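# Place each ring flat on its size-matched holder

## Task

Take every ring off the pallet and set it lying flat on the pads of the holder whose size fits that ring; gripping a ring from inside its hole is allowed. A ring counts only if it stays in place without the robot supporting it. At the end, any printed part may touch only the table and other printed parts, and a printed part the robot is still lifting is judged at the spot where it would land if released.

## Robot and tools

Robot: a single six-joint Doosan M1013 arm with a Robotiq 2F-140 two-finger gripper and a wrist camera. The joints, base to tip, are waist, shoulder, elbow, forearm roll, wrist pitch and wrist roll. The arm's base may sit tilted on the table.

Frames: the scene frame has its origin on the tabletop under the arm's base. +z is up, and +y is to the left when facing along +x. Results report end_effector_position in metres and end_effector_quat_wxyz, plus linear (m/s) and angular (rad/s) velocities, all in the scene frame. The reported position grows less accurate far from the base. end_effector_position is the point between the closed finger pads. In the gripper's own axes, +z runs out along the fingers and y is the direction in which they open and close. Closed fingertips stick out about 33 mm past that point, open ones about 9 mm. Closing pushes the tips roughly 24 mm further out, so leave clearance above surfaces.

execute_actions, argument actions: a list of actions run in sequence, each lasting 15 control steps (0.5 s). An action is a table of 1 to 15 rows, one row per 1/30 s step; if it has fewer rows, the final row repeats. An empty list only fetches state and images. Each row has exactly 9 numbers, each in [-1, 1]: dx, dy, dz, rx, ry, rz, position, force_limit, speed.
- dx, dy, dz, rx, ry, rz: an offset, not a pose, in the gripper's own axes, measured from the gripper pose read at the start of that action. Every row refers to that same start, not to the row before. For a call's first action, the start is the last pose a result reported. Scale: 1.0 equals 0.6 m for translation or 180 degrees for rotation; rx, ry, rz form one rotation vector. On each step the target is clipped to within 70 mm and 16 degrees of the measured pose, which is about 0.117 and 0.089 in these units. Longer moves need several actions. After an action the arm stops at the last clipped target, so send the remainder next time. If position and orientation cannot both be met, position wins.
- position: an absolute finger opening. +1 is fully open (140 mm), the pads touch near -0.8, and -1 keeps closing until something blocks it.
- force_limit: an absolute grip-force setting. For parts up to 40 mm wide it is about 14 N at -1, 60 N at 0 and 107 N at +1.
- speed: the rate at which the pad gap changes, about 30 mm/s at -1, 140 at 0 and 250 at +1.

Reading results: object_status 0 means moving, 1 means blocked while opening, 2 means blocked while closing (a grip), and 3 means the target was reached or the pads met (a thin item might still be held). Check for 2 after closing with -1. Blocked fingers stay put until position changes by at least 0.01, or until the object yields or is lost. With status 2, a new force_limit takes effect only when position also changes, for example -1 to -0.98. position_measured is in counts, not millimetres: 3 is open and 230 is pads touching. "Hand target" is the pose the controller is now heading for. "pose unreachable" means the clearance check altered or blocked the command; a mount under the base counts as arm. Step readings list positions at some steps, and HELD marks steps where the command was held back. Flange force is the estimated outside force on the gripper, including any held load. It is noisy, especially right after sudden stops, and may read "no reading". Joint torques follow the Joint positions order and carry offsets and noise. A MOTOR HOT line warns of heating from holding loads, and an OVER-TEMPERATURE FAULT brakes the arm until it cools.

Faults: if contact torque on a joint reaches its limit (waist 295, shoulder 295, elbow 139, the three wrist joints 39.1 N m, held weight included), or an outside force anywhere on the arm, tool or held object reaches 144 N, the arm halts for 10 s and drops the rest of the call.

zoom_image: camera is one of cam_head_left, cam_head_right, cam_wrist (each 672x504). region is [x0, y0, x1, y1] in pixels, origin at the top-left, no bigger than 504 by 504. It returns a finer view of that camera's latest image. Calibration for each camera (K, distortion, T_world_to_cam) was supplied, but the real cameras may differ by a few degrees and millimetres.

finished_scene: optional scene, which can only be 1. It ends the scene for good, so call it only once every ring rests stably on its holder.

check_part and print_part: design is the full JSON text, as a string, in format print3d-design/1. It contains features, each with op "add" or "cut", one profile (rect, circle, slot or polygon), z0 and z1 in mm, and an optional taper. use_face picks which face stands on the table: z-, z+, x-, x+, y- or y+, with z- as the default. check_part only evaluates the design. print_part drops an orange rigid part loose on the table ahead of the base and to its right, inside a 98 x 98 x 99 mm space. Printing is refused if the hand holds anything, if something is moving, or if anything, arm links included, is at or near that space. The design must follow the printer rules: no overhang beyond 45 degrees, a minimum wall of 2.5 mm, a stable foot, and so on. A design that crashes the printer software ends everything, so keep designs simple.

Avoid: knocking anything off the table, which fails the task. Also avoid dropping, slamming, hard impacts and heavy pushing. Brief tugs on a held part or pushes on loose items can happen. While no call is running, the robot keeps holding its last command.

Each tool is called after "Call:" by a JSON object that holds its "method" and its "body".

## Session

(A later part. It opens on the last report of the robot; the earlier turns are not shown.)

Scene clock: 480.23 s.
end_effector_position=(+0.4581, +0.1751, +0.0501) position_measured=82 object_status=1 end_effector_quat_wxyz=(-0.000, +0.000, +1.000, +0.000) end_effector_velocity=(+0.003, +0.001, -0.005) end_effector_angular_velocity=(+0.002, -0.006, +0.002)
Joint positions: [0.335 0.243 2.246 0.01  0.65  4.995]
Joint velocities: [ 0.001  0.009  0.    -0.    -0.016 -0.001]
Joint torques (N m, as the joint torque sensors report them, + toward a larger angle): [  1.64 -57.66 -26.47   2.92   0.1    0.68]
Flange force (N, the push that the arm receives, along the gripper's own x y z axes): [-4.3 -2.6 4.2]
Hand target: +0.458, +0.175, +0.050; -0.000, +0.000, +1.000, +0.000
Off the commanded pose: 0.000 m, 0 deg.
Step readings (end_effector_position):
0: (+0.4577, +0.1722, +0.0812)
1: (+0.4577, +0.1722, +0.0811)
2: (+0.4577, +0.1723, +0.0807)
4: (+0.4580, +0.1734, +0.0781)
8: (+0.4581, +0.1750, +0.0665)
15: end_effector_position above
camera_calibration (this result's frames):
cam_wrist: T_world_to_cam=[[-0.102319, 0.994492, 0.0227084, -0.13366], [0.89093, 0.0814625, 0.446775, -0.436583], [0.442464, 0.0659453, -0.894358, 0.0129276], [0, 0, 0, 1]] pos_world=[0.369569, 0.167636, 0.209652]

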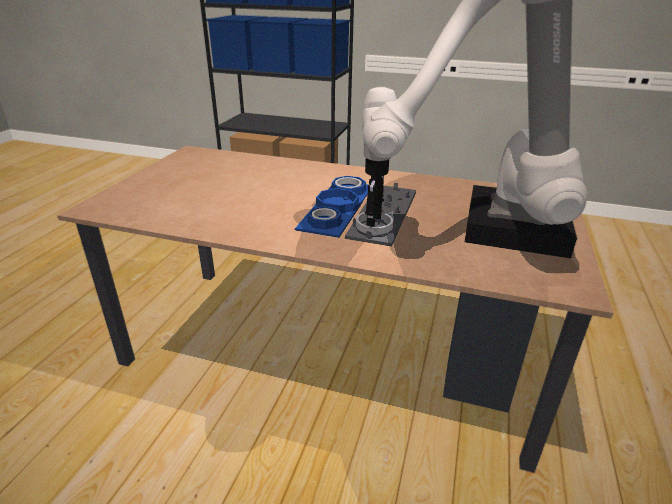

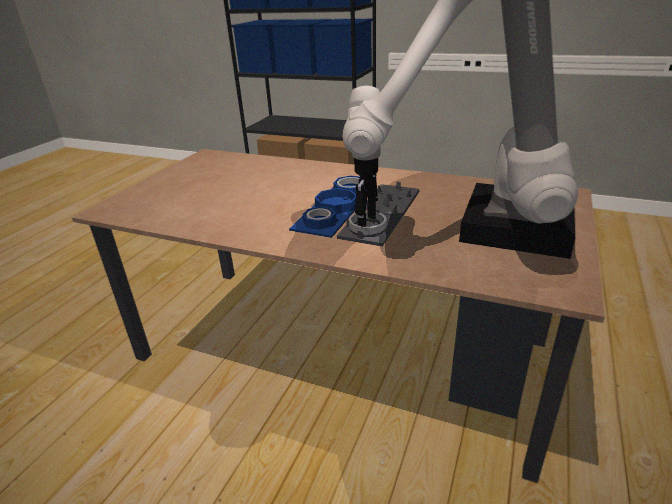

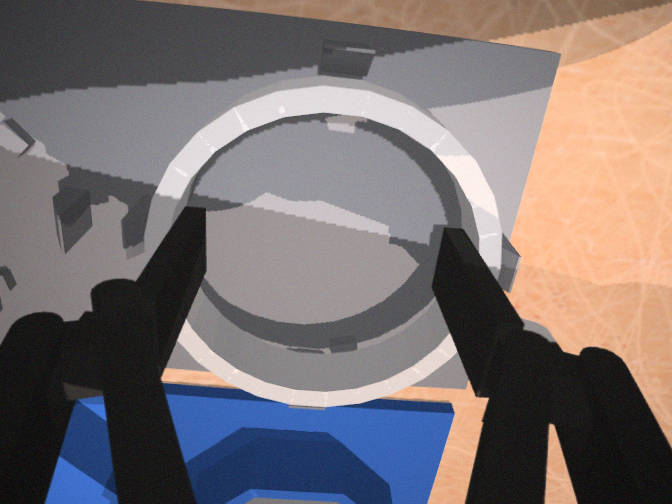

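Call:
{"method": "execute_actions", "body": {"actions": []}}

Call:
{"method": "zoom_image", "body": {"camera": "cam_wrist", "region": [305, 30, 389, 114]}}

Call:
{"method": "zoom_image", "body": {"camera": "cam_wrist", "region": [275, 325, 375, 425]}}

Call:
{"method": "zoom_image", "body": {"camera": "cam_wrist", "region": [450, 215, 534, 299]}}

Call:
{"method": "zoom_image", "body": {"camera": "cam_wrist", "region": [110, 185, 194, 269]}}

Scene clock: 485.73 s.
end_effector_position=(+0.4582, +0.1752, +0.0500) position_measured=82 object_status=1 end_effector_quat_wxyz=(-0.000, +0.000, +1.000, +0.000) end_effector_velocity=(+0.001, +0.000, +0.000) end_effector_angular_velocity=(-0.000, -0.001, +0.002)
Joint positions: [0.335 0.243 2.247 0.01  0.65  4.995]
Joint velocities: [ 0.     0.001 -0.001 -0.001  0.    -0.001]
Joint torques (N m, as the joint torque sensors report them, + toward a larger angle): [  2.56 -51.84 -25.91   2.85   0.21   0.72]
Flange force (N, the push that the arm receives, along the gripper's own x y z axes): [-2.6 -6.6 3.0]
Hand target: +0.458, +0.175, +0.050; -0.000, +0.000, +1.000, +0.000
Off the commanded pose: 0.000 m, 0 deg.
camera_calibration (this result's frames):
cam_wrist: T_world_to_cam=[[-0.102245, 0.994495, 0.0229085, -0.133792], [0.890882, 0.0812978, 0.446901, -0.436516], [0.442579, 0.0661022, -0.89429, 0.0126824], [0, 0, 0, 1]] pos_world=[0.369592, 0.167705, 0.209486]

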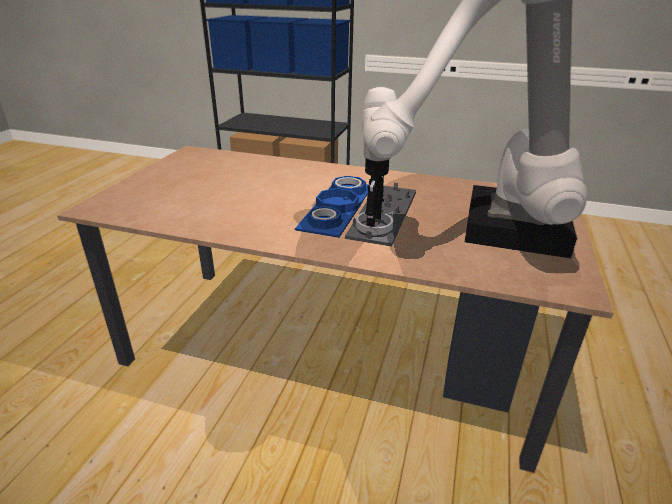

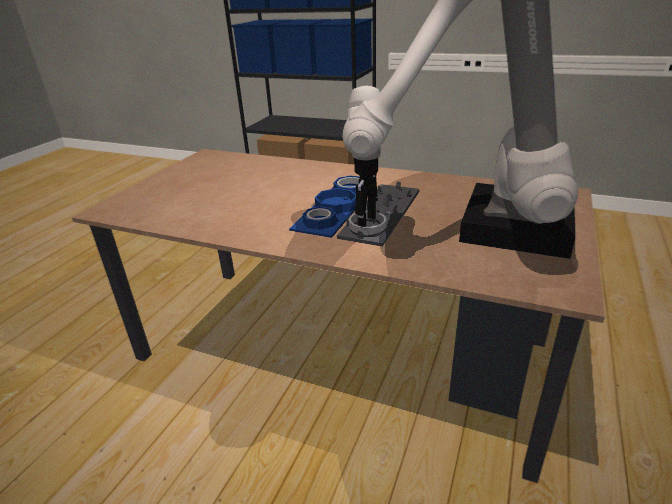

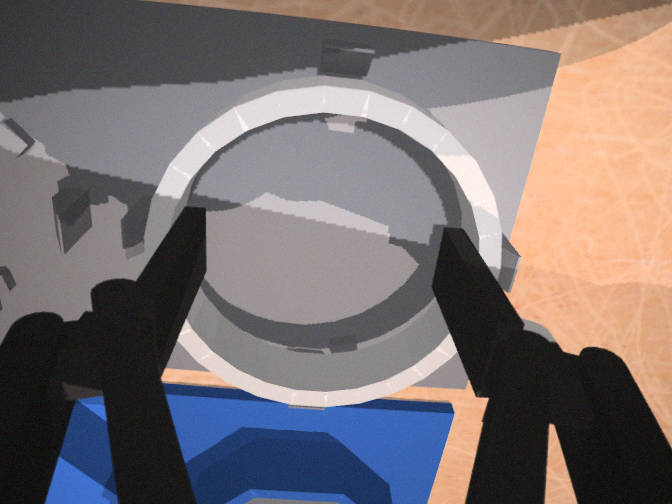

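Region (305, 30, 389, 114) of cam_wrist's 672x504 image, scaled by 6.000, with more detail than that image has.

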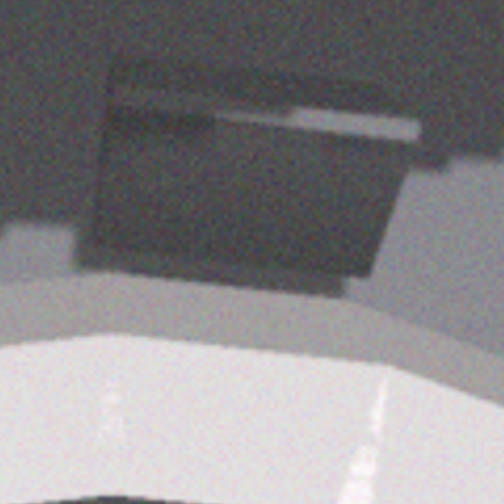

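Region (275, 325, 375, 425) of cam_wrist's 672x504 image, scaled by 5.040, with more detail than that image has.

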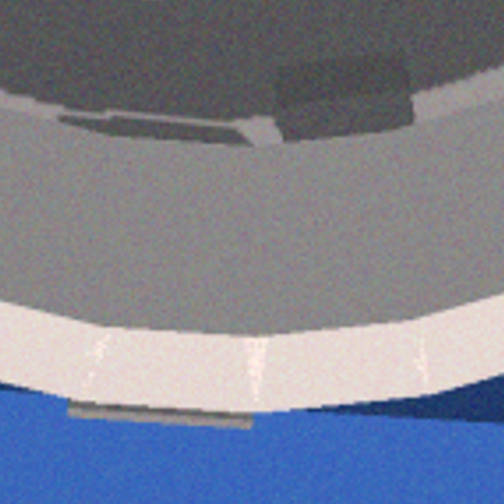

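Region (450, 215, 534, 299) of cam_wrist's 672x504 image, scaled by 6.000, with more detail than that image has.

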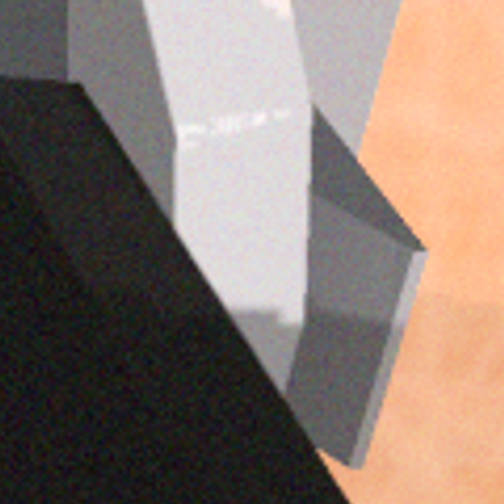

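Region (110, 185, 194, 269) of cam_wrist's 672x504 image, scaled by 6.000, with more detail than that image has.

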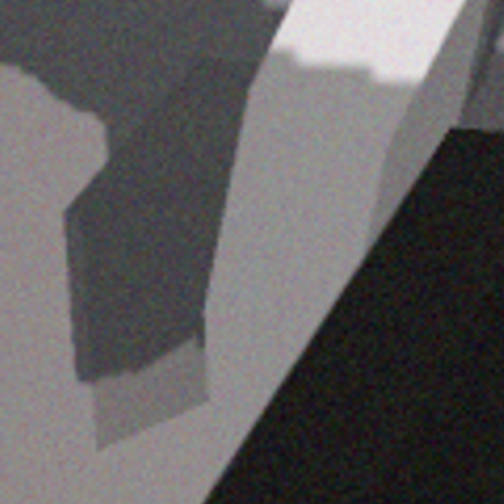

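Call:
{"method": "execute_actions", "body": {"actions": [[[0.0001,0,0.0003,0,0,0,0.8,0.5,-1],[0.0002,0,0.0009,0,0,0,0.8,0.5,-1],[0.0003,0,0.0019,0,0,0,0.8,0.5,-1],[0.0003,0,0.0031,0,0,0,0.8,0.5,-1],[0.0003,0,0.0044,0,0,0,0.8,0.5,-1],[0.0003,0,0.0056,0,0,0,0.8,0.5,-1],[0.0003,0,0.0066,0,0,0,0.8,0.5,-1],[0.0003,0,0.0072,0,0,0,0.8,0.5,-1],[0.0003,0,0.0075,0,0,0,0.8,0.5,-1],[0.0003,0,0.0075,0,0,0,0.8,0.5,-1],[0.0003,0,0.0075,0,0,0,0.8,0.5,-1],[0.0003,0,0.0075,0,0,0,0.8,0.5,-1],[0.0003,0,0.0075,0,0,0,0.8,0.5,-1],[0.0003,0,0.0075,0,0,0,0.8,0.5,-1],[0.0003,0,0.0075,0,0,0,0.08,0,-1]]]}}

Call:
{"method": "zoom_image", "body": {"camera": "cam_wrist", "region": [275, 325, 375, 425]}}

Call:
{"method": "zoom_image", "body": {"camera": "cam_wrist", "region": [305, 30, 389, 114]}}

Scene clock: 561.20 s.
end_effector_position=(+0.4580, +0.1752, +0.0455) position_measured=82 object_status=0 end_effector_quat_wxyz=(-0.000, +0.000, +1.000, +0.000) end_effector_velocity=(-0.000, -0.000, +0.000) end_effector_angular_velocity=(-0.000, +0.000, +0.001)
Joint positions: [0.335 0.25  2.249 0.01  0.64  4.995]
Joint velocities: [-0.    -0.     0.001 -0.     0.    -0.001]
Joint torques (N m, as the joint torque sensors report them, + toward a larger angle): [  3.07 -50.48 -25.61   2.6   -0.1    0.85]
Flange force (N, the push that the arm receives, along the gripper's own x y z axes): [-1.0 -8.7 -0.6]
Hand target: +0.458, +0.175, +0.045; -0.000, +0.000, +1.000, +0.000
Off the commanded pose: 0.000 m, 0 deg.
Step readings (end_effector_position):
0: (+0.4582, +0.1752, +0.0500)
1: (+0.4581, +0.1752, +0.0500)
2: (+0.4581, +0.1752, +0.0498)
4: (+0.4580, +0.1752, +0.0490)
8: (+0.4579, +0.1752, +0.0463)
15: end_effector_position above
camera_calibration (this result's frames):
cam_wrist: T_world_to_cam=[[-0.102232, 0.994497, 0.0229152, -0.133717], [0.890877, 0.0812823, 0.446912, -0.434341], [0.44259, 0.0661034, -0.894284, 0.00873964], [0, 0, 0, 1]] pos_world=[0.369407, 0.167708, 0.204992]

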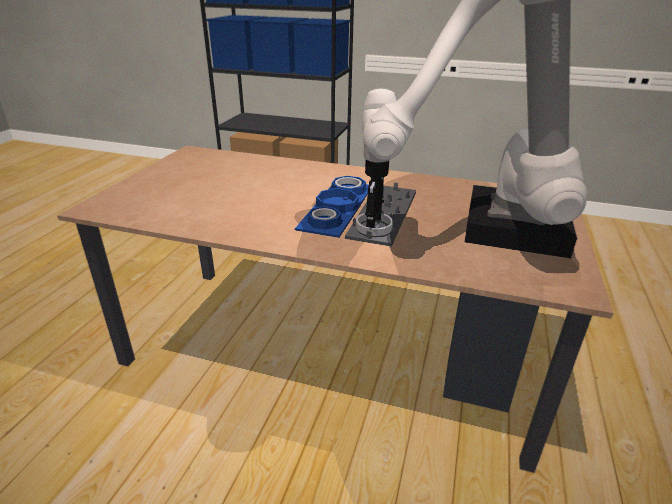

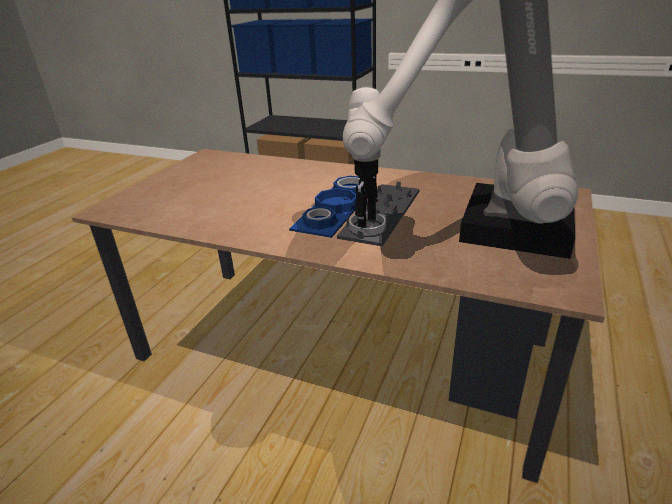

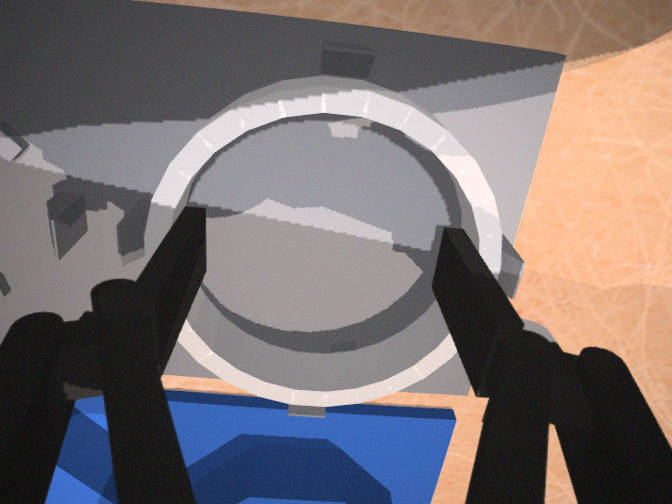

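Region (275, 325, 375, 425) of cam_wrist's 672x504 image, scaled by 5.040, with more detail than that image has.

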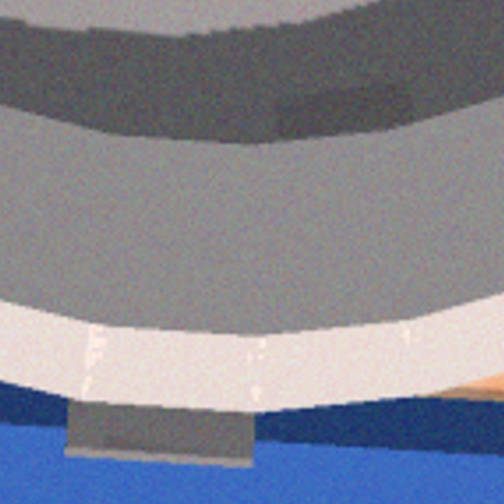

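Region (305, 30, 389, 114) of cam_wrist's 672x504 image, scaled by 6.000, with more detail than that image has.

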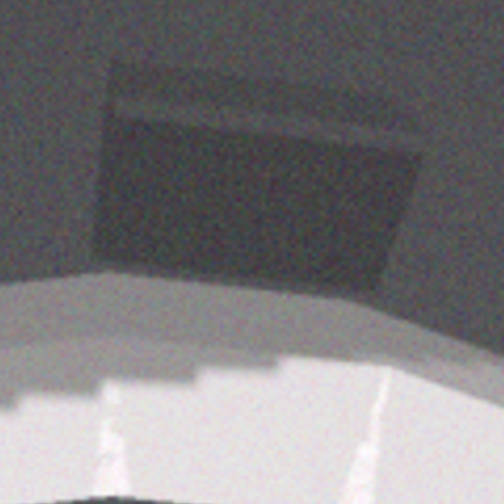

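Call:
{"method": "execute_actions", "body": {"actions": []}}

Scene clock: 581.73 s.
end_effector_position=(+0.4580, +0.1752, +0.0455) position_measured=119 object_status=3 end_effector_quat_wxyz=(-0.000, +0.000, +1.000, +0.000) end_effector_velocity=(+0.000, +0.000, +0.000) end_effector_angular_velocity=(+0.001, -0.001, -0.000)
Joint positions: [0.335 0.25  2.249 0.01  0.64  4.995]
Joint velocities: [-0.    -0.001 -0.     0.001 -0.    -0.001]
Joint torques (N m, as the joint torque sensors report them, + toward a larger angle): [  1.72 -49.7  -24.51   2.85  -0.33   0.43]
Flange force (N, the push that the arm receives, along the gripper's own x y z axes): [-1.0 -4.9 -2.9]
Hand target: +0.458, +0.175, +0.045; -0.000, +0.000, +1.000, +0.000
Off the commanded pose: 0.000 m, 0 deg.
camera_calibration (this result's frames):
cam_wrist: T_world_to_cam=[[-0.102244, 0.994495, 0.0229174, -0.133714], [0.890883, 0.0812935, 0.446899, -0.434335], [0.442576, 0.0661096, -0.894291, 0.00874173], [0, 0, 0, 1]] pos_world=[0.369401, 0.167709, 0.204986]

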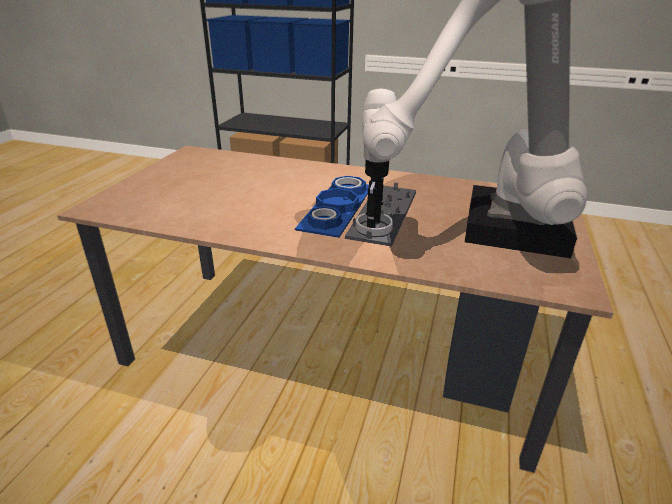

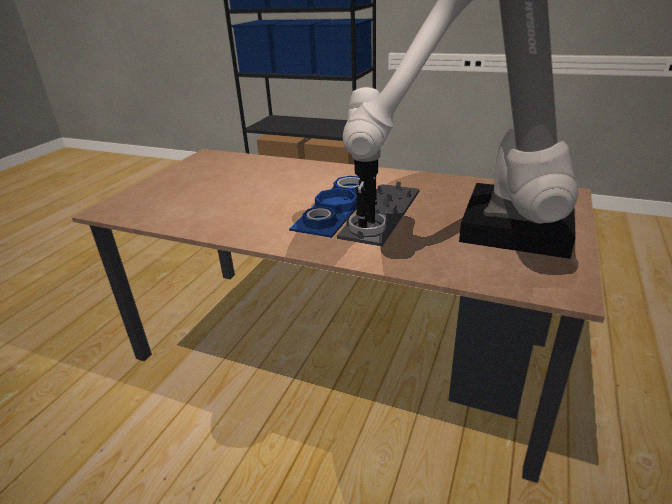

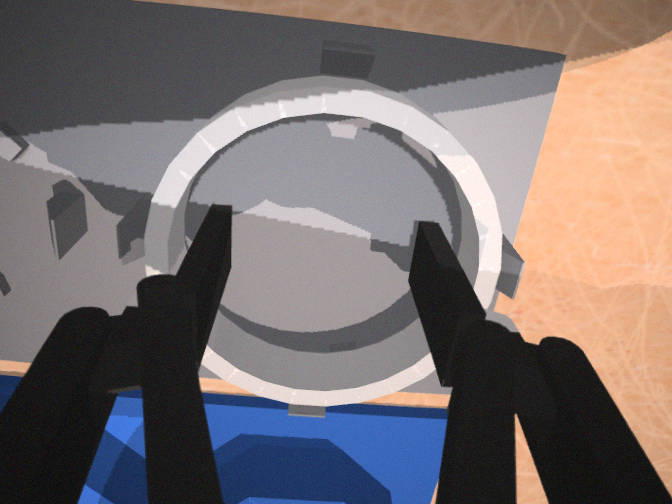

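Call:
{"method": "execute_actions", "body": {"actions": [[[0,0,-0.0035,0,0,0,-0.4,0,0.5],[0,0,-0.0129,0,0,0,-0.4,0,0.5],[0,0,-0.0261,0,0,0,-0.4,0,0.5],[0,0,-0.0413,0,0,0,-0.4,0,0.5],[0,0,-0.0564,0,0,0,-0.4,0,0.5],[-0.0082,-0.0001,-0.0696,0,0,0,-0.4,0,0.5],[-0.0305,-0.0006,-0.079,0,0,0,-0.4,0,0.5],[-0.0634,-0.0011,-0.0825,0,0,0,-0.4,0,0.5],[-0.1032,-0.0019,-0.0825,0,0,0,-0.4,0,0.5],[-0.1467,-0.0027,-0.0825,0,0,0,-0.4,0,0.5],[-0.1901,-0.0034,-0.0825,0,0,0,-0.4,0,0.5],[-0.2299,-0.0042,-0.0825,0,0,0,-0.4,0,0.5],[-0.2628,-0.0047,-0.0825,0,0,0,-0.4,0,0.5],[-0.2851,-0.0052,-0.0825,0,0,0,-0.4,0,0.5],[-0.2933,-0.0053,-0.0825,0,0,0,-0.4,0,0.5]]]}}

Scene clock: 626.93 s.
end_effector_position=(+0.5750, +0.1713, +0.0976) position_measured=179 object_status=3 end_effector_quat_wxyz=(+0.004, +0.001, +1.000, +0.000) end_effector_velocity=(+0.508, -0.015, -0.008) end_effector_angular_velocity=(-0.004, +0.012, +0.000)
Joint positions: [0.273 0.312 2.018 0.006 0.802 4.939]
Joint velocities: [-0.217  0.642 -0.926 -0.     0.297 -0.216]
Joint torques (N m, as the joint torque sensors report them, + toward a larger angle): [  5.67 -63.54 -28.91   3.37   0.39   0.4 ]
Flange force (N, the push that the arm receives, along the gripper's own x y z axes): [-3.3 -8.2 1.2]
Hand target: +0.622, +0.170, +0.096; +0.003, +0.001, +1.000, +0.000
Off the commanded pose: 0.059 m, 0 deg; position clipped at the last step of the last action.
Step readings (end_effector_position):
0: (+0.4580, +0.1752, +0.0455)
1: (+0.4579, +0.1752, +0.0456)
2: (+0.4574, +0.1751, +0.0466)
4: (+0.4575, +0.1752, +0.0547)
8: (+0.4659, +0.1758, +0.0855)
15: end_effector_position above
camera_calibration (this result's frames):
cam_wrist: T_world_to_cam=[[-0.101343, 0.994609, 0.0219524, -0.119495], [0.887629, 0.0804339, 0.453481, -0.560207], [0.449271, 0.0654429, -0.890995, -0.000212077], [0, 0, 0, 1]] pos_world=[0.485241, 0.163925, 0.256478]

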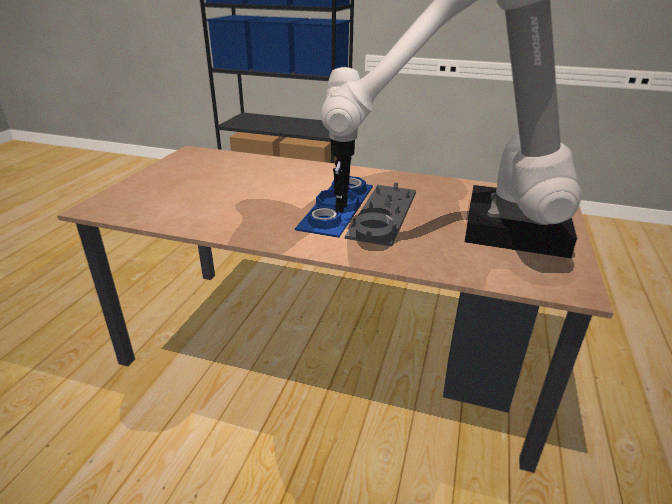

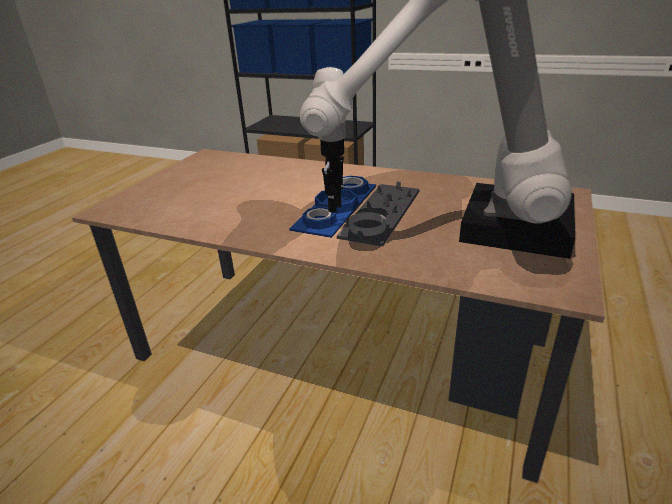

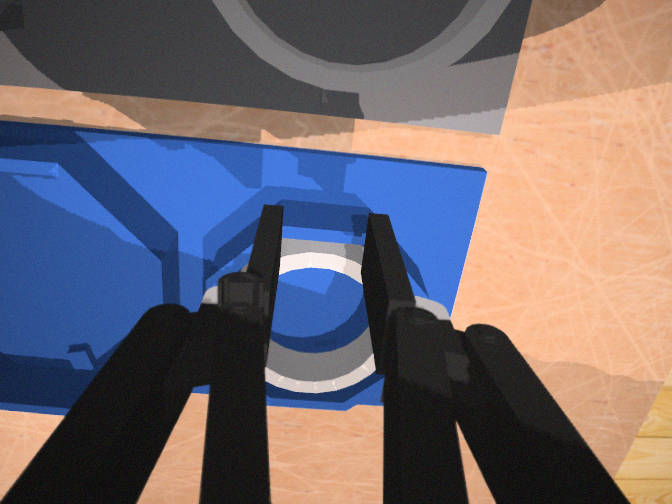

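Call:
{"method": "execute_actions", "body": {"actions": []}}

Scene clock: 629.60 s.
end_effector_position=(+0.6224, +0.1700, +0.0963) position_measured=179 object_status=3 end_effector_quat_wxyz=(+0.003, +0.001, +1.000, +0.000) end_effector_velocity=(-0.001, -0.000, -0.000) end_effector_angular_velocity=(+0.000, +0.000, -0.000)
Joint positions: [0.254 0.372 1.93  0.007 0.83  4.92 ]
Joint velocities: [-0.    -0.001  0.002  0.001 -0.    -0.001]
Joint torques (N m, as the joint torque sensors report them, + toward a larger angle): [  1.96 -66.55 -29.8    3.22   0.37   0.8 ]
Flange force (N, the push that the arm receives, along the gripper's own x y z axes): [0.0 -5.0 -2.7]
Hand target: +0.622, +0.170, +0.096; +0.003, +0.001, +1.000, +0.000
Off the commanded pose: 0.012 m, 0 deg; position clipped at the last step of the last action.
camera_calibration (this result's frames):
cam_wrist: T_world_to_cam=[[-0.101475, 0.994593, 0.0221052, -0.113312], [0.887918, 0.0805252, 0.452898, -0.601789], [0.448669, 0.0655853, -0.891288, -0.0222024], [0, 0, 0, 1]] pos_world=[0.532803, 0.162615, 0.255266]

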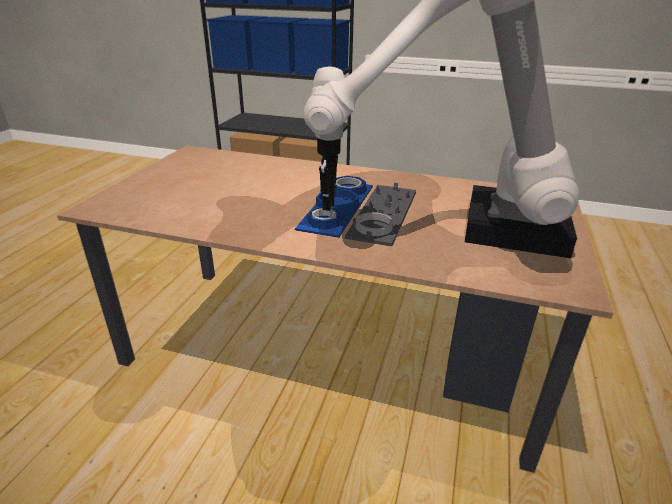

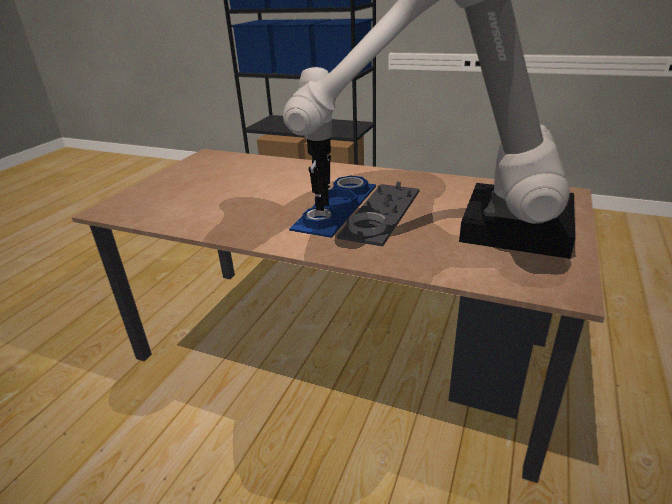

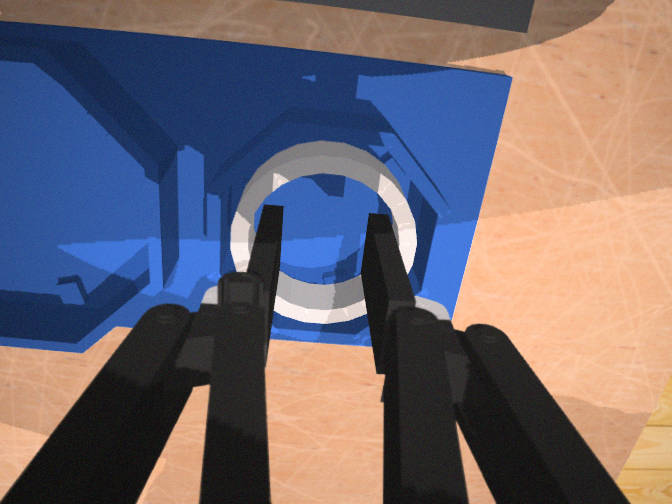

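Call:
{"method": "zoom_image", "body": {"camera": "cam_wrist", "region": [210, 120, 440, 340]}}

Region (210, 120, 440, 340) of cam_wrist's 672x504 image, scaled by 2.191, with more detail than that image has; it fills the top 482 rows of this view, and the rest is white.

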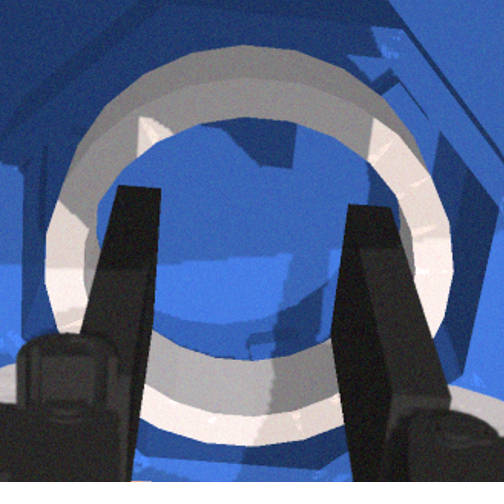

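Call:
{"method": "zoom_image", "body": {"camera": "cam_wrist", "region": [280, 130, 370, 190]}}

Call:
{"method": "zoom_image", "body": {"camera": "cam_wrist", "region": [270, 270, 370, 340]}}

Call:
{"method": "zoom_image", "body": {"camera": "cam_wrist", "region": [220, 190, 290, 280]}}

Call:
{"method": "zoom_image", "body": {"camera": "cam_wrist", "region": [365, 195, 435, 285]}}

Region (280, 130, 370, 190) of cam_wrist's 672x504 image, scaled by 5.600, with more detail than that image has.

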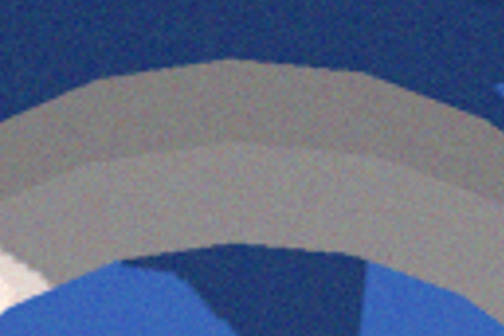

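Region (270, 270, 370, 340) of cam_wrist's 672x504 image, scaled by 5.040, with more detail than that image has; it fills the top 353 rows of this view, and the rest is white.

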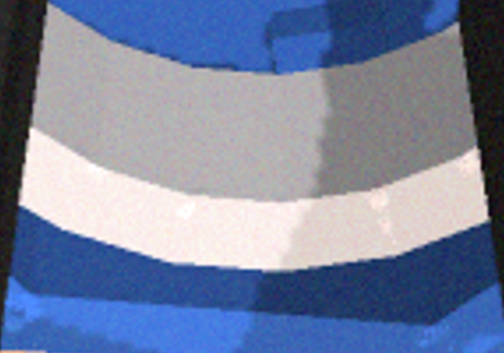

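Region (220, 190, 290, 280) of cam_wrist's 672x504 image, scaled by 5.600, with more detail than that image has.

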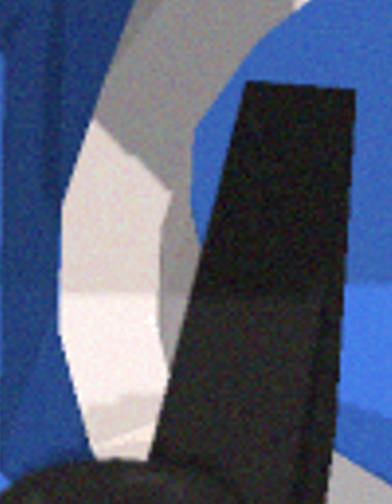

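Region (365, 195, 435, 285) of cam_wrist's 672x504 image, scaled by 5.600, with more detail than that image has.

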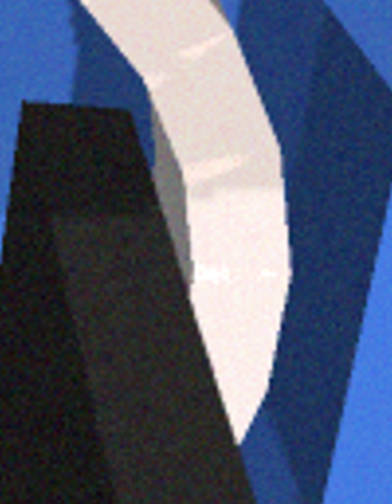

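Call:
{"method": "execute_actions", "body": {"actions": [[[-0.00084,0.0001,0.00134,0,0.00007,-0.00001,-0.4,0,0.5],[-0.00311,0.00036,0.00509,0,0.00027,-0.00004,-0.4,0,0.5],[-0.00639,0.00074,0.01079,-0.00001,0.00056,-0.00008,-0.4,0,0.5],[-0.01027,0.0012,0.01803,-0.00002,0.0009,-0.00012,-0.4,0,0.5],[-0.01436,0.00167,0.02634,-0.00002,0.00125,-0.00017,-0.4,0,0.5],[-0.01824,0.00213,0.03532,-0.00003,0.00159,-0.00022,-0.4,0,0.5],[-0.02152,0.00251,0.04451,-0.00004,0.00188,-0.00026,-0.4,0,0.5],[-0.02379,0.00277,0.05349,-0.00004,0.00208,-0.00029,-0.4,0,0.5],[-0.02463,0.00287,0.0618,-0.00004,0.00215,-0.0003,-0.4,0,0.5],[-0.02463,0.00287,0.06904,-0.00004,0.00215,-0.0003,-0.4,0,0.5],[-0.02463,0.00287,0.07474,-0.00004,0.00215,-0.0003,-0.4,0,0.5],[-0.02463,0.00287,0.07849,-0.00004,0.00215,-0.0003,-0.4,0,0.5],[-0.02463,0.00287,0.07983,-0.00004,0.00215,-0.0003,-0.4,0,0.5],[-0.02463,0.00287,0.07983,-0.00004,0.00215,-0.0003,-0.4,0,0.5],[-0.02463,0.00287,0.07983,-0.00004,0.00215,-0.0003,0.5,0.5,-1]]]}}

Scene clock: 699.77 s.
end_effector_position=(+0.6375, +0.1718, +0.0488) position_measured=179 object_status=0 end_effector_quat_wxyz=(-0.000, +0.000, +1.000, +0.000) end_effector_velocity=(+0.004, +0.001, -0.007) end_effector_angular_velocity=(+0.003, -0.007, -0.001)
Joint positions: [0.252 0.45  1.922 0.009 0.767 4.914]
Joint velocities: [-0.     0.01   0.     0.002 -0.018 -0.001]
Joint torques (N m, as the joint torque sensors report them, + toward a larger angle): [  4.31 -77.23 -30.32   3.48   0.36   0.73]
Flange force (N, the push that the arm receives, along the gripper's own x y z axes): [2.7 -8.0 -7.5]
Hand target: +0.637, +0.172, +0.049; -0.000, +0.000, +1.000, +0.000
Off the commanded pose: 0.000 m, 0 deg.
Step readings (end_effector_position):
0: (+0.6224, +0.1700, +0.0963)
1: (+0.6225, +0.1700, +0.0963)
2: (+0.6228, +0.1701, +0.0958)
4: (+0.6251, +0.1705, +0.0921)
8: (+0.6331, +0.1713, +0.0750)
15: end_effector_position above
camera_calibration (this result's frames):
cam_wrist: T_world_to_cam=[[-0.102278, 0.994492, 0.0229197, -0.111983], [0.890898, 0.0813256, 0.446864, -0.595504], [0.442539, 0.0661237, -0.894308, -0.0674691], [0, 0, 0, 1]] pos_world=[0.548938, 0.164257, 0.208338]

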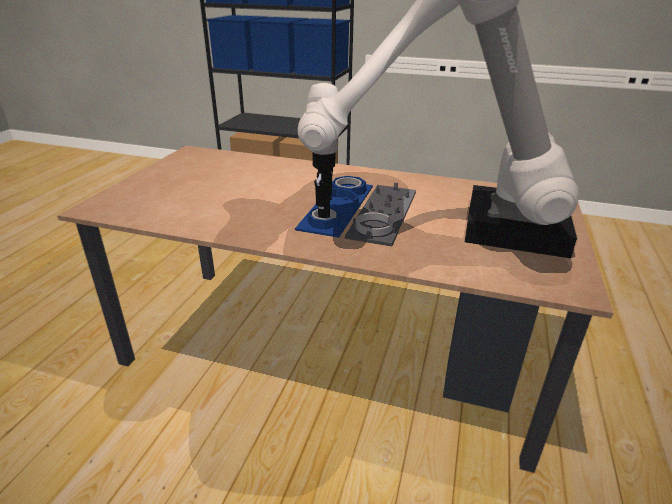

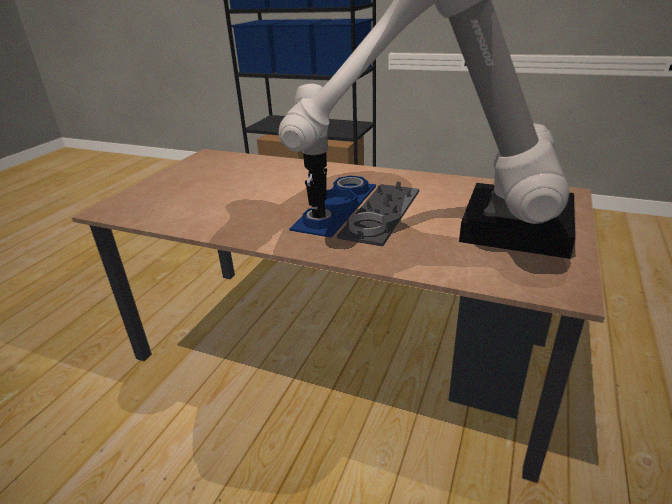

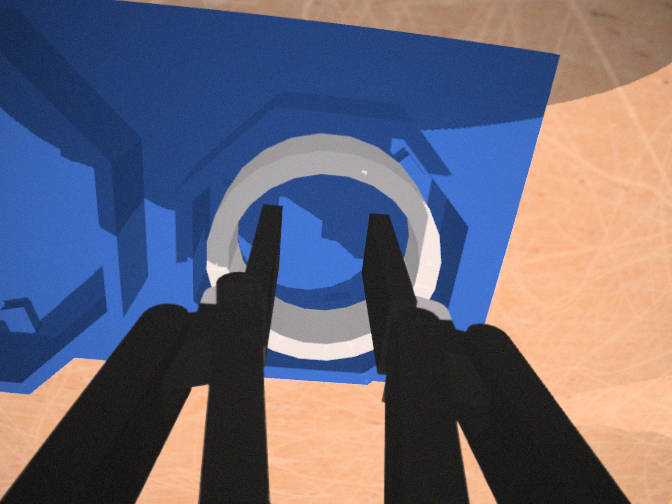

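Call:
{"method": "execute_actions", "body": {"actions": []}}

Scene clock: 702.87 s.
end_effector_position=(+0.6374, +0.1718, +0.0485) position_measured=148 object_status=1 end_effector_quat_wxyz=(-0.000, +0.000, +1.000, +0.000) end_effector_velocity=(-0.000, -0.000, +0.001) end_effector_angular_velocity=(+0.000, -0.001, -0.000)
Joint positions: [0.252 0.451 1.923 0.009 0.767 4.914]
Joint velocities: [-0.    -0.002  0.001 -0.    -0.     0.   ]
Joint torques (N m, as the joint torque sensors report them, + toward a larger angle): [  0.76 -76.15 -29.55   3.42   0.2    0.73]
Flange force (N, the push that the arm receives, along the gripper's own x y z axes): [-1.3 -2.6 2.8]
Hand target: +0.637, +0.172, +0.049; -0.000, +0.000, +1.000, +0.000
Off the commanded pose: 0.000 m, 0 deg.
camera_calibration (this result's frames):
cam_wrist: T_world_to_cam=[[-0.102265, 0.994493, 0.0229372, -0.111982], [0.890901, 0.0813061, 0.44686, -0.595304], [0.442535, 0.066133, -0.89431, -0.067719], [0, 0, 0, 1]] pos_world=[0.548873, 0.164246, 0.208025]

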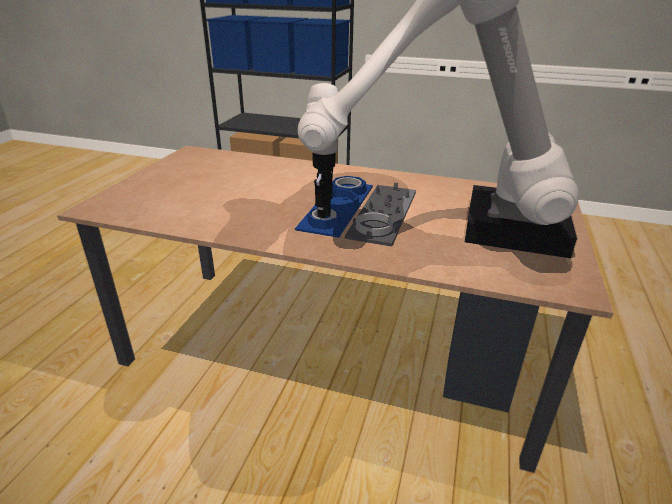

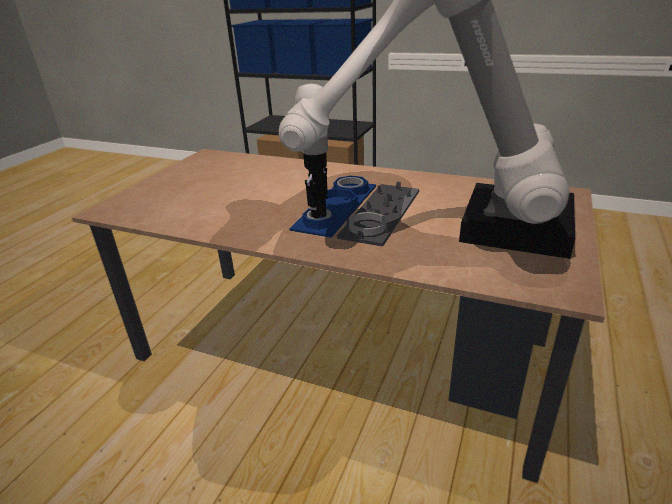

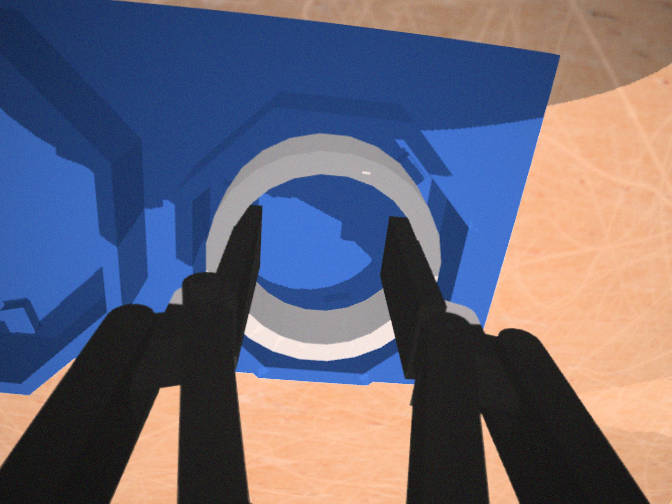

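Call:
{"method": "execute_actions", "body": {"actions": [[[0,0,-0.0023,0,0,0,0.5,0.5,-1],[0,0,-0.0084,0,0,0,0.5,0.5,-1],[0,0,-0.0173,0,0,0,0.5,0.5,-1],[0,0,-0.0278,0,0,0,0.5,0.5,-1],[0,0,-0.0389,0,0,0,0.5,0.5,-1],[0,0,-0.0494,0,0,0,0.5,0.5,-1],[0.0053,-0.0044,-0.0583,0,0,0,0.5,0.5,-1],[0.0195,-0.016,-0.0644,0,0,0,0.5,0.5,-1],[0.0401,-0.0329,-0.0667,0,0,0,0.5,0.5,-1],[0.0644,-0.053,-0.0667,0,0,0,0.5,0.5,-1],[0.0901,-0.074,-0.0667,0,0,0,0.5,0.5,-1],[0.1144,-0.0941,-0.0667,0,0,0,0.5,0.5,-1],[0.135,-0.111,-0.0667,0,0,0,0.5,0.5,-1],[0.1492,-0.1226,-0.0667,0,0,0,0.5,0.5,-1],[0.1545,-0.127,-0.0667,0,0,0,0.5,0.5,-1]]]}}

Scene clock: 734.03 s.
end_effector_position=(+0.5664, +0.1158, +0.0859) position_measured=148 object_status=1 end_effector_quat_wxyz=(-0.002, +0.001, +1.000, -0.001) end_effector_velocity=(-0.345, -0.277, -0.000) end_effector_angular_velocity=(-0.007, -0.003, -0.003)
Joint positions: [0.183 0.304 2.059 0.006 0.781 4.849]
Joint velocities: [-0.387 -0.503  0.746 -0.011 -0.244 -0.377]
Joint torques (N m, as the joint torque sensors report them, + toward a larger angle): [  3.56 -62.34 -35.11   4.06  -0.19   0.57]
Flange force (N, the push that the arm receives, along the gripper's own x y z axes): [-2.1 -5.5 6.6]
Hand target: +0.545, +0.098, +0.087; -0.001, +0.001, +1.000, -0.001
Off the commanded pose: 0.030 m, 0 deg.
Step readings (end_effector_position):
0: (+0.6375, +0.1718, +0.0485)
1: (+0.6374, +0.1718, +0.0486)
2: (+0.6373, +0.1718, +0.0495)
4: (+0.6373, +0.1718, +0.0556)
8: (+0.6365, +0.1711, +0.0783)
15: end_effector_position above
camera_calibration (this result's frames):
cam_wrist: T_world_to_cam=[[-0.101272, 0.994654, 0.0201821, -0.064748], [0.892904, 0.081929, 0.442731, -0.545073], [0.438711, 0.062857, -0.896427, 0.00358224], [0, 0, 0, 1]] pos_world=[0.478569, 0.108834, 0.245839]

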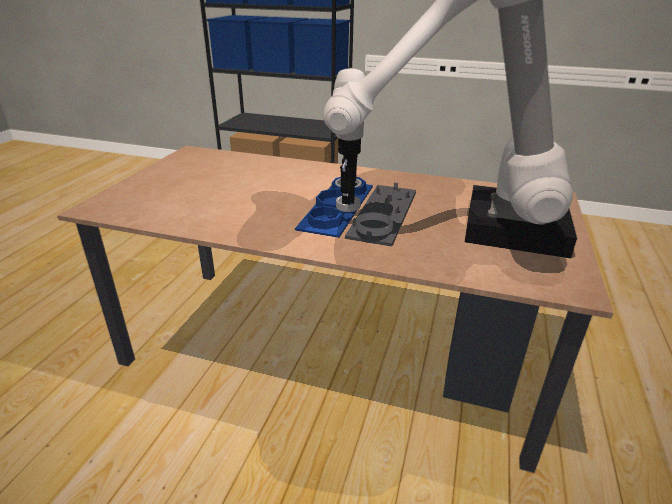

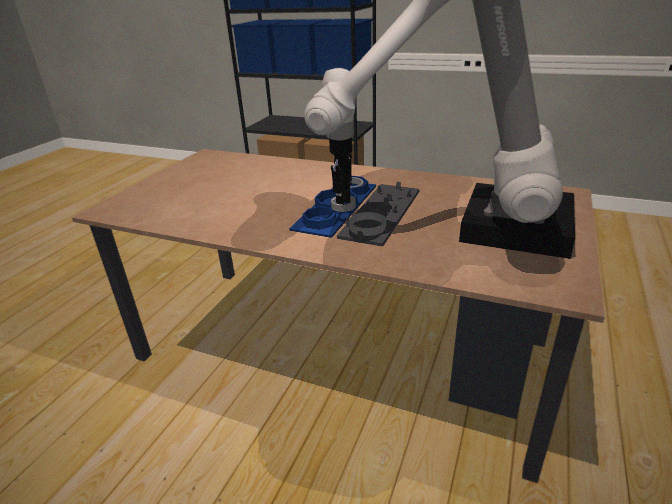

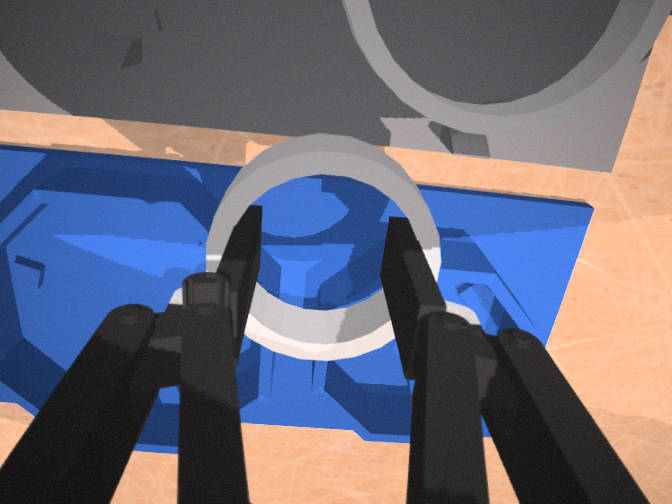

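Call:
{"method": "execute_actions", "body": {"actions": []}}

Scene clock: 736.00 s.
end_effector_position=(+0.5455, +0.0981, +0.0867) position_measured=148 object_status=1 end_effector_quat_wxyz=(-0.001, +0.001, +1.000, -0.001) end_effector_velocity=(+0.000, +0.000, -0.001) end_effector_angular_velocity=(-0.000, +0.001, -0.001)
Joint positions: [0.157 0.272 2.105 0.006 0.766 4.822]
Joint velocities: [ 0.     0.002 -0.001 -0.     0.     0.001]
Joint torques (N m, as the joint torque sensors report them, + toward a larger angle): [  1.75 -56.5  -29.03   3.02  -0.02   0.42]
Flange force (N, the push that the arm receives, along the gripper's own x y z axes): [-0.2 -4.6 0.2]
Hand target: +0.545, +0.098, +0.087; -0.001, +0.001, +1.000, -0.001
Off the commanded pose: 0.003 m, 0 deg.
camera_calibration (this result's frames):
cam_wrist: T_world_to_cam=[[-0.101332, 0.994638, 0.0206779, -0.0493637], [0.891974, 0.0816291, 0.444657, -0.524904], [0.440584, 0.0635023, -0.895462, 0.0134706], [0, 0, 0, 1]] pos_world=[0.457264, 0.091091, 0.246485]

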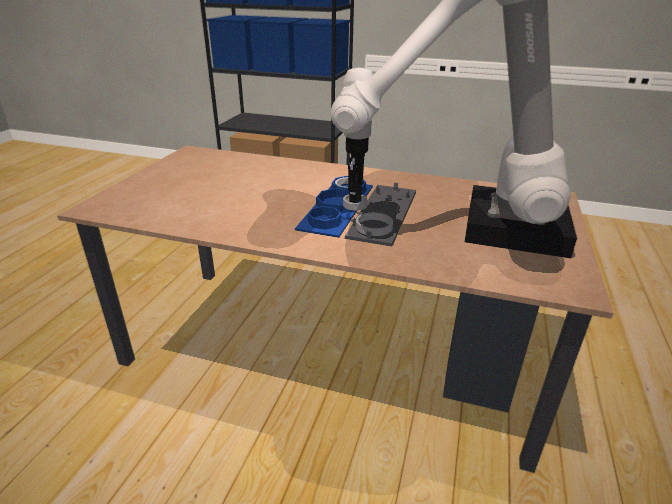

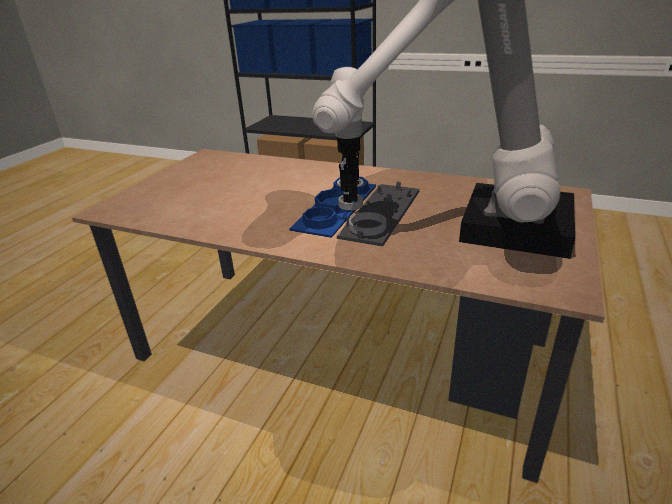

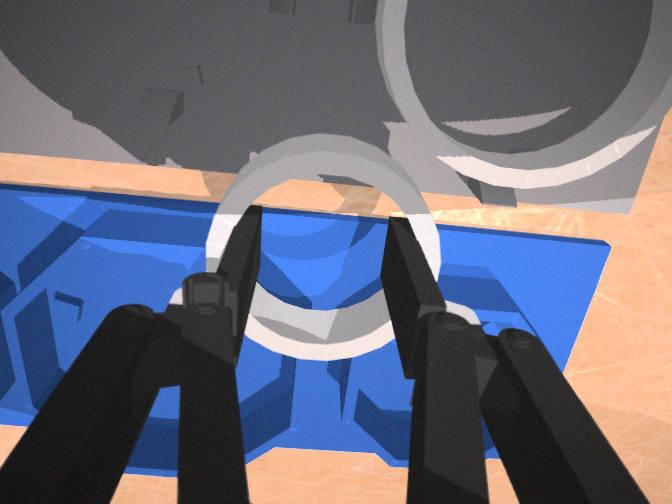

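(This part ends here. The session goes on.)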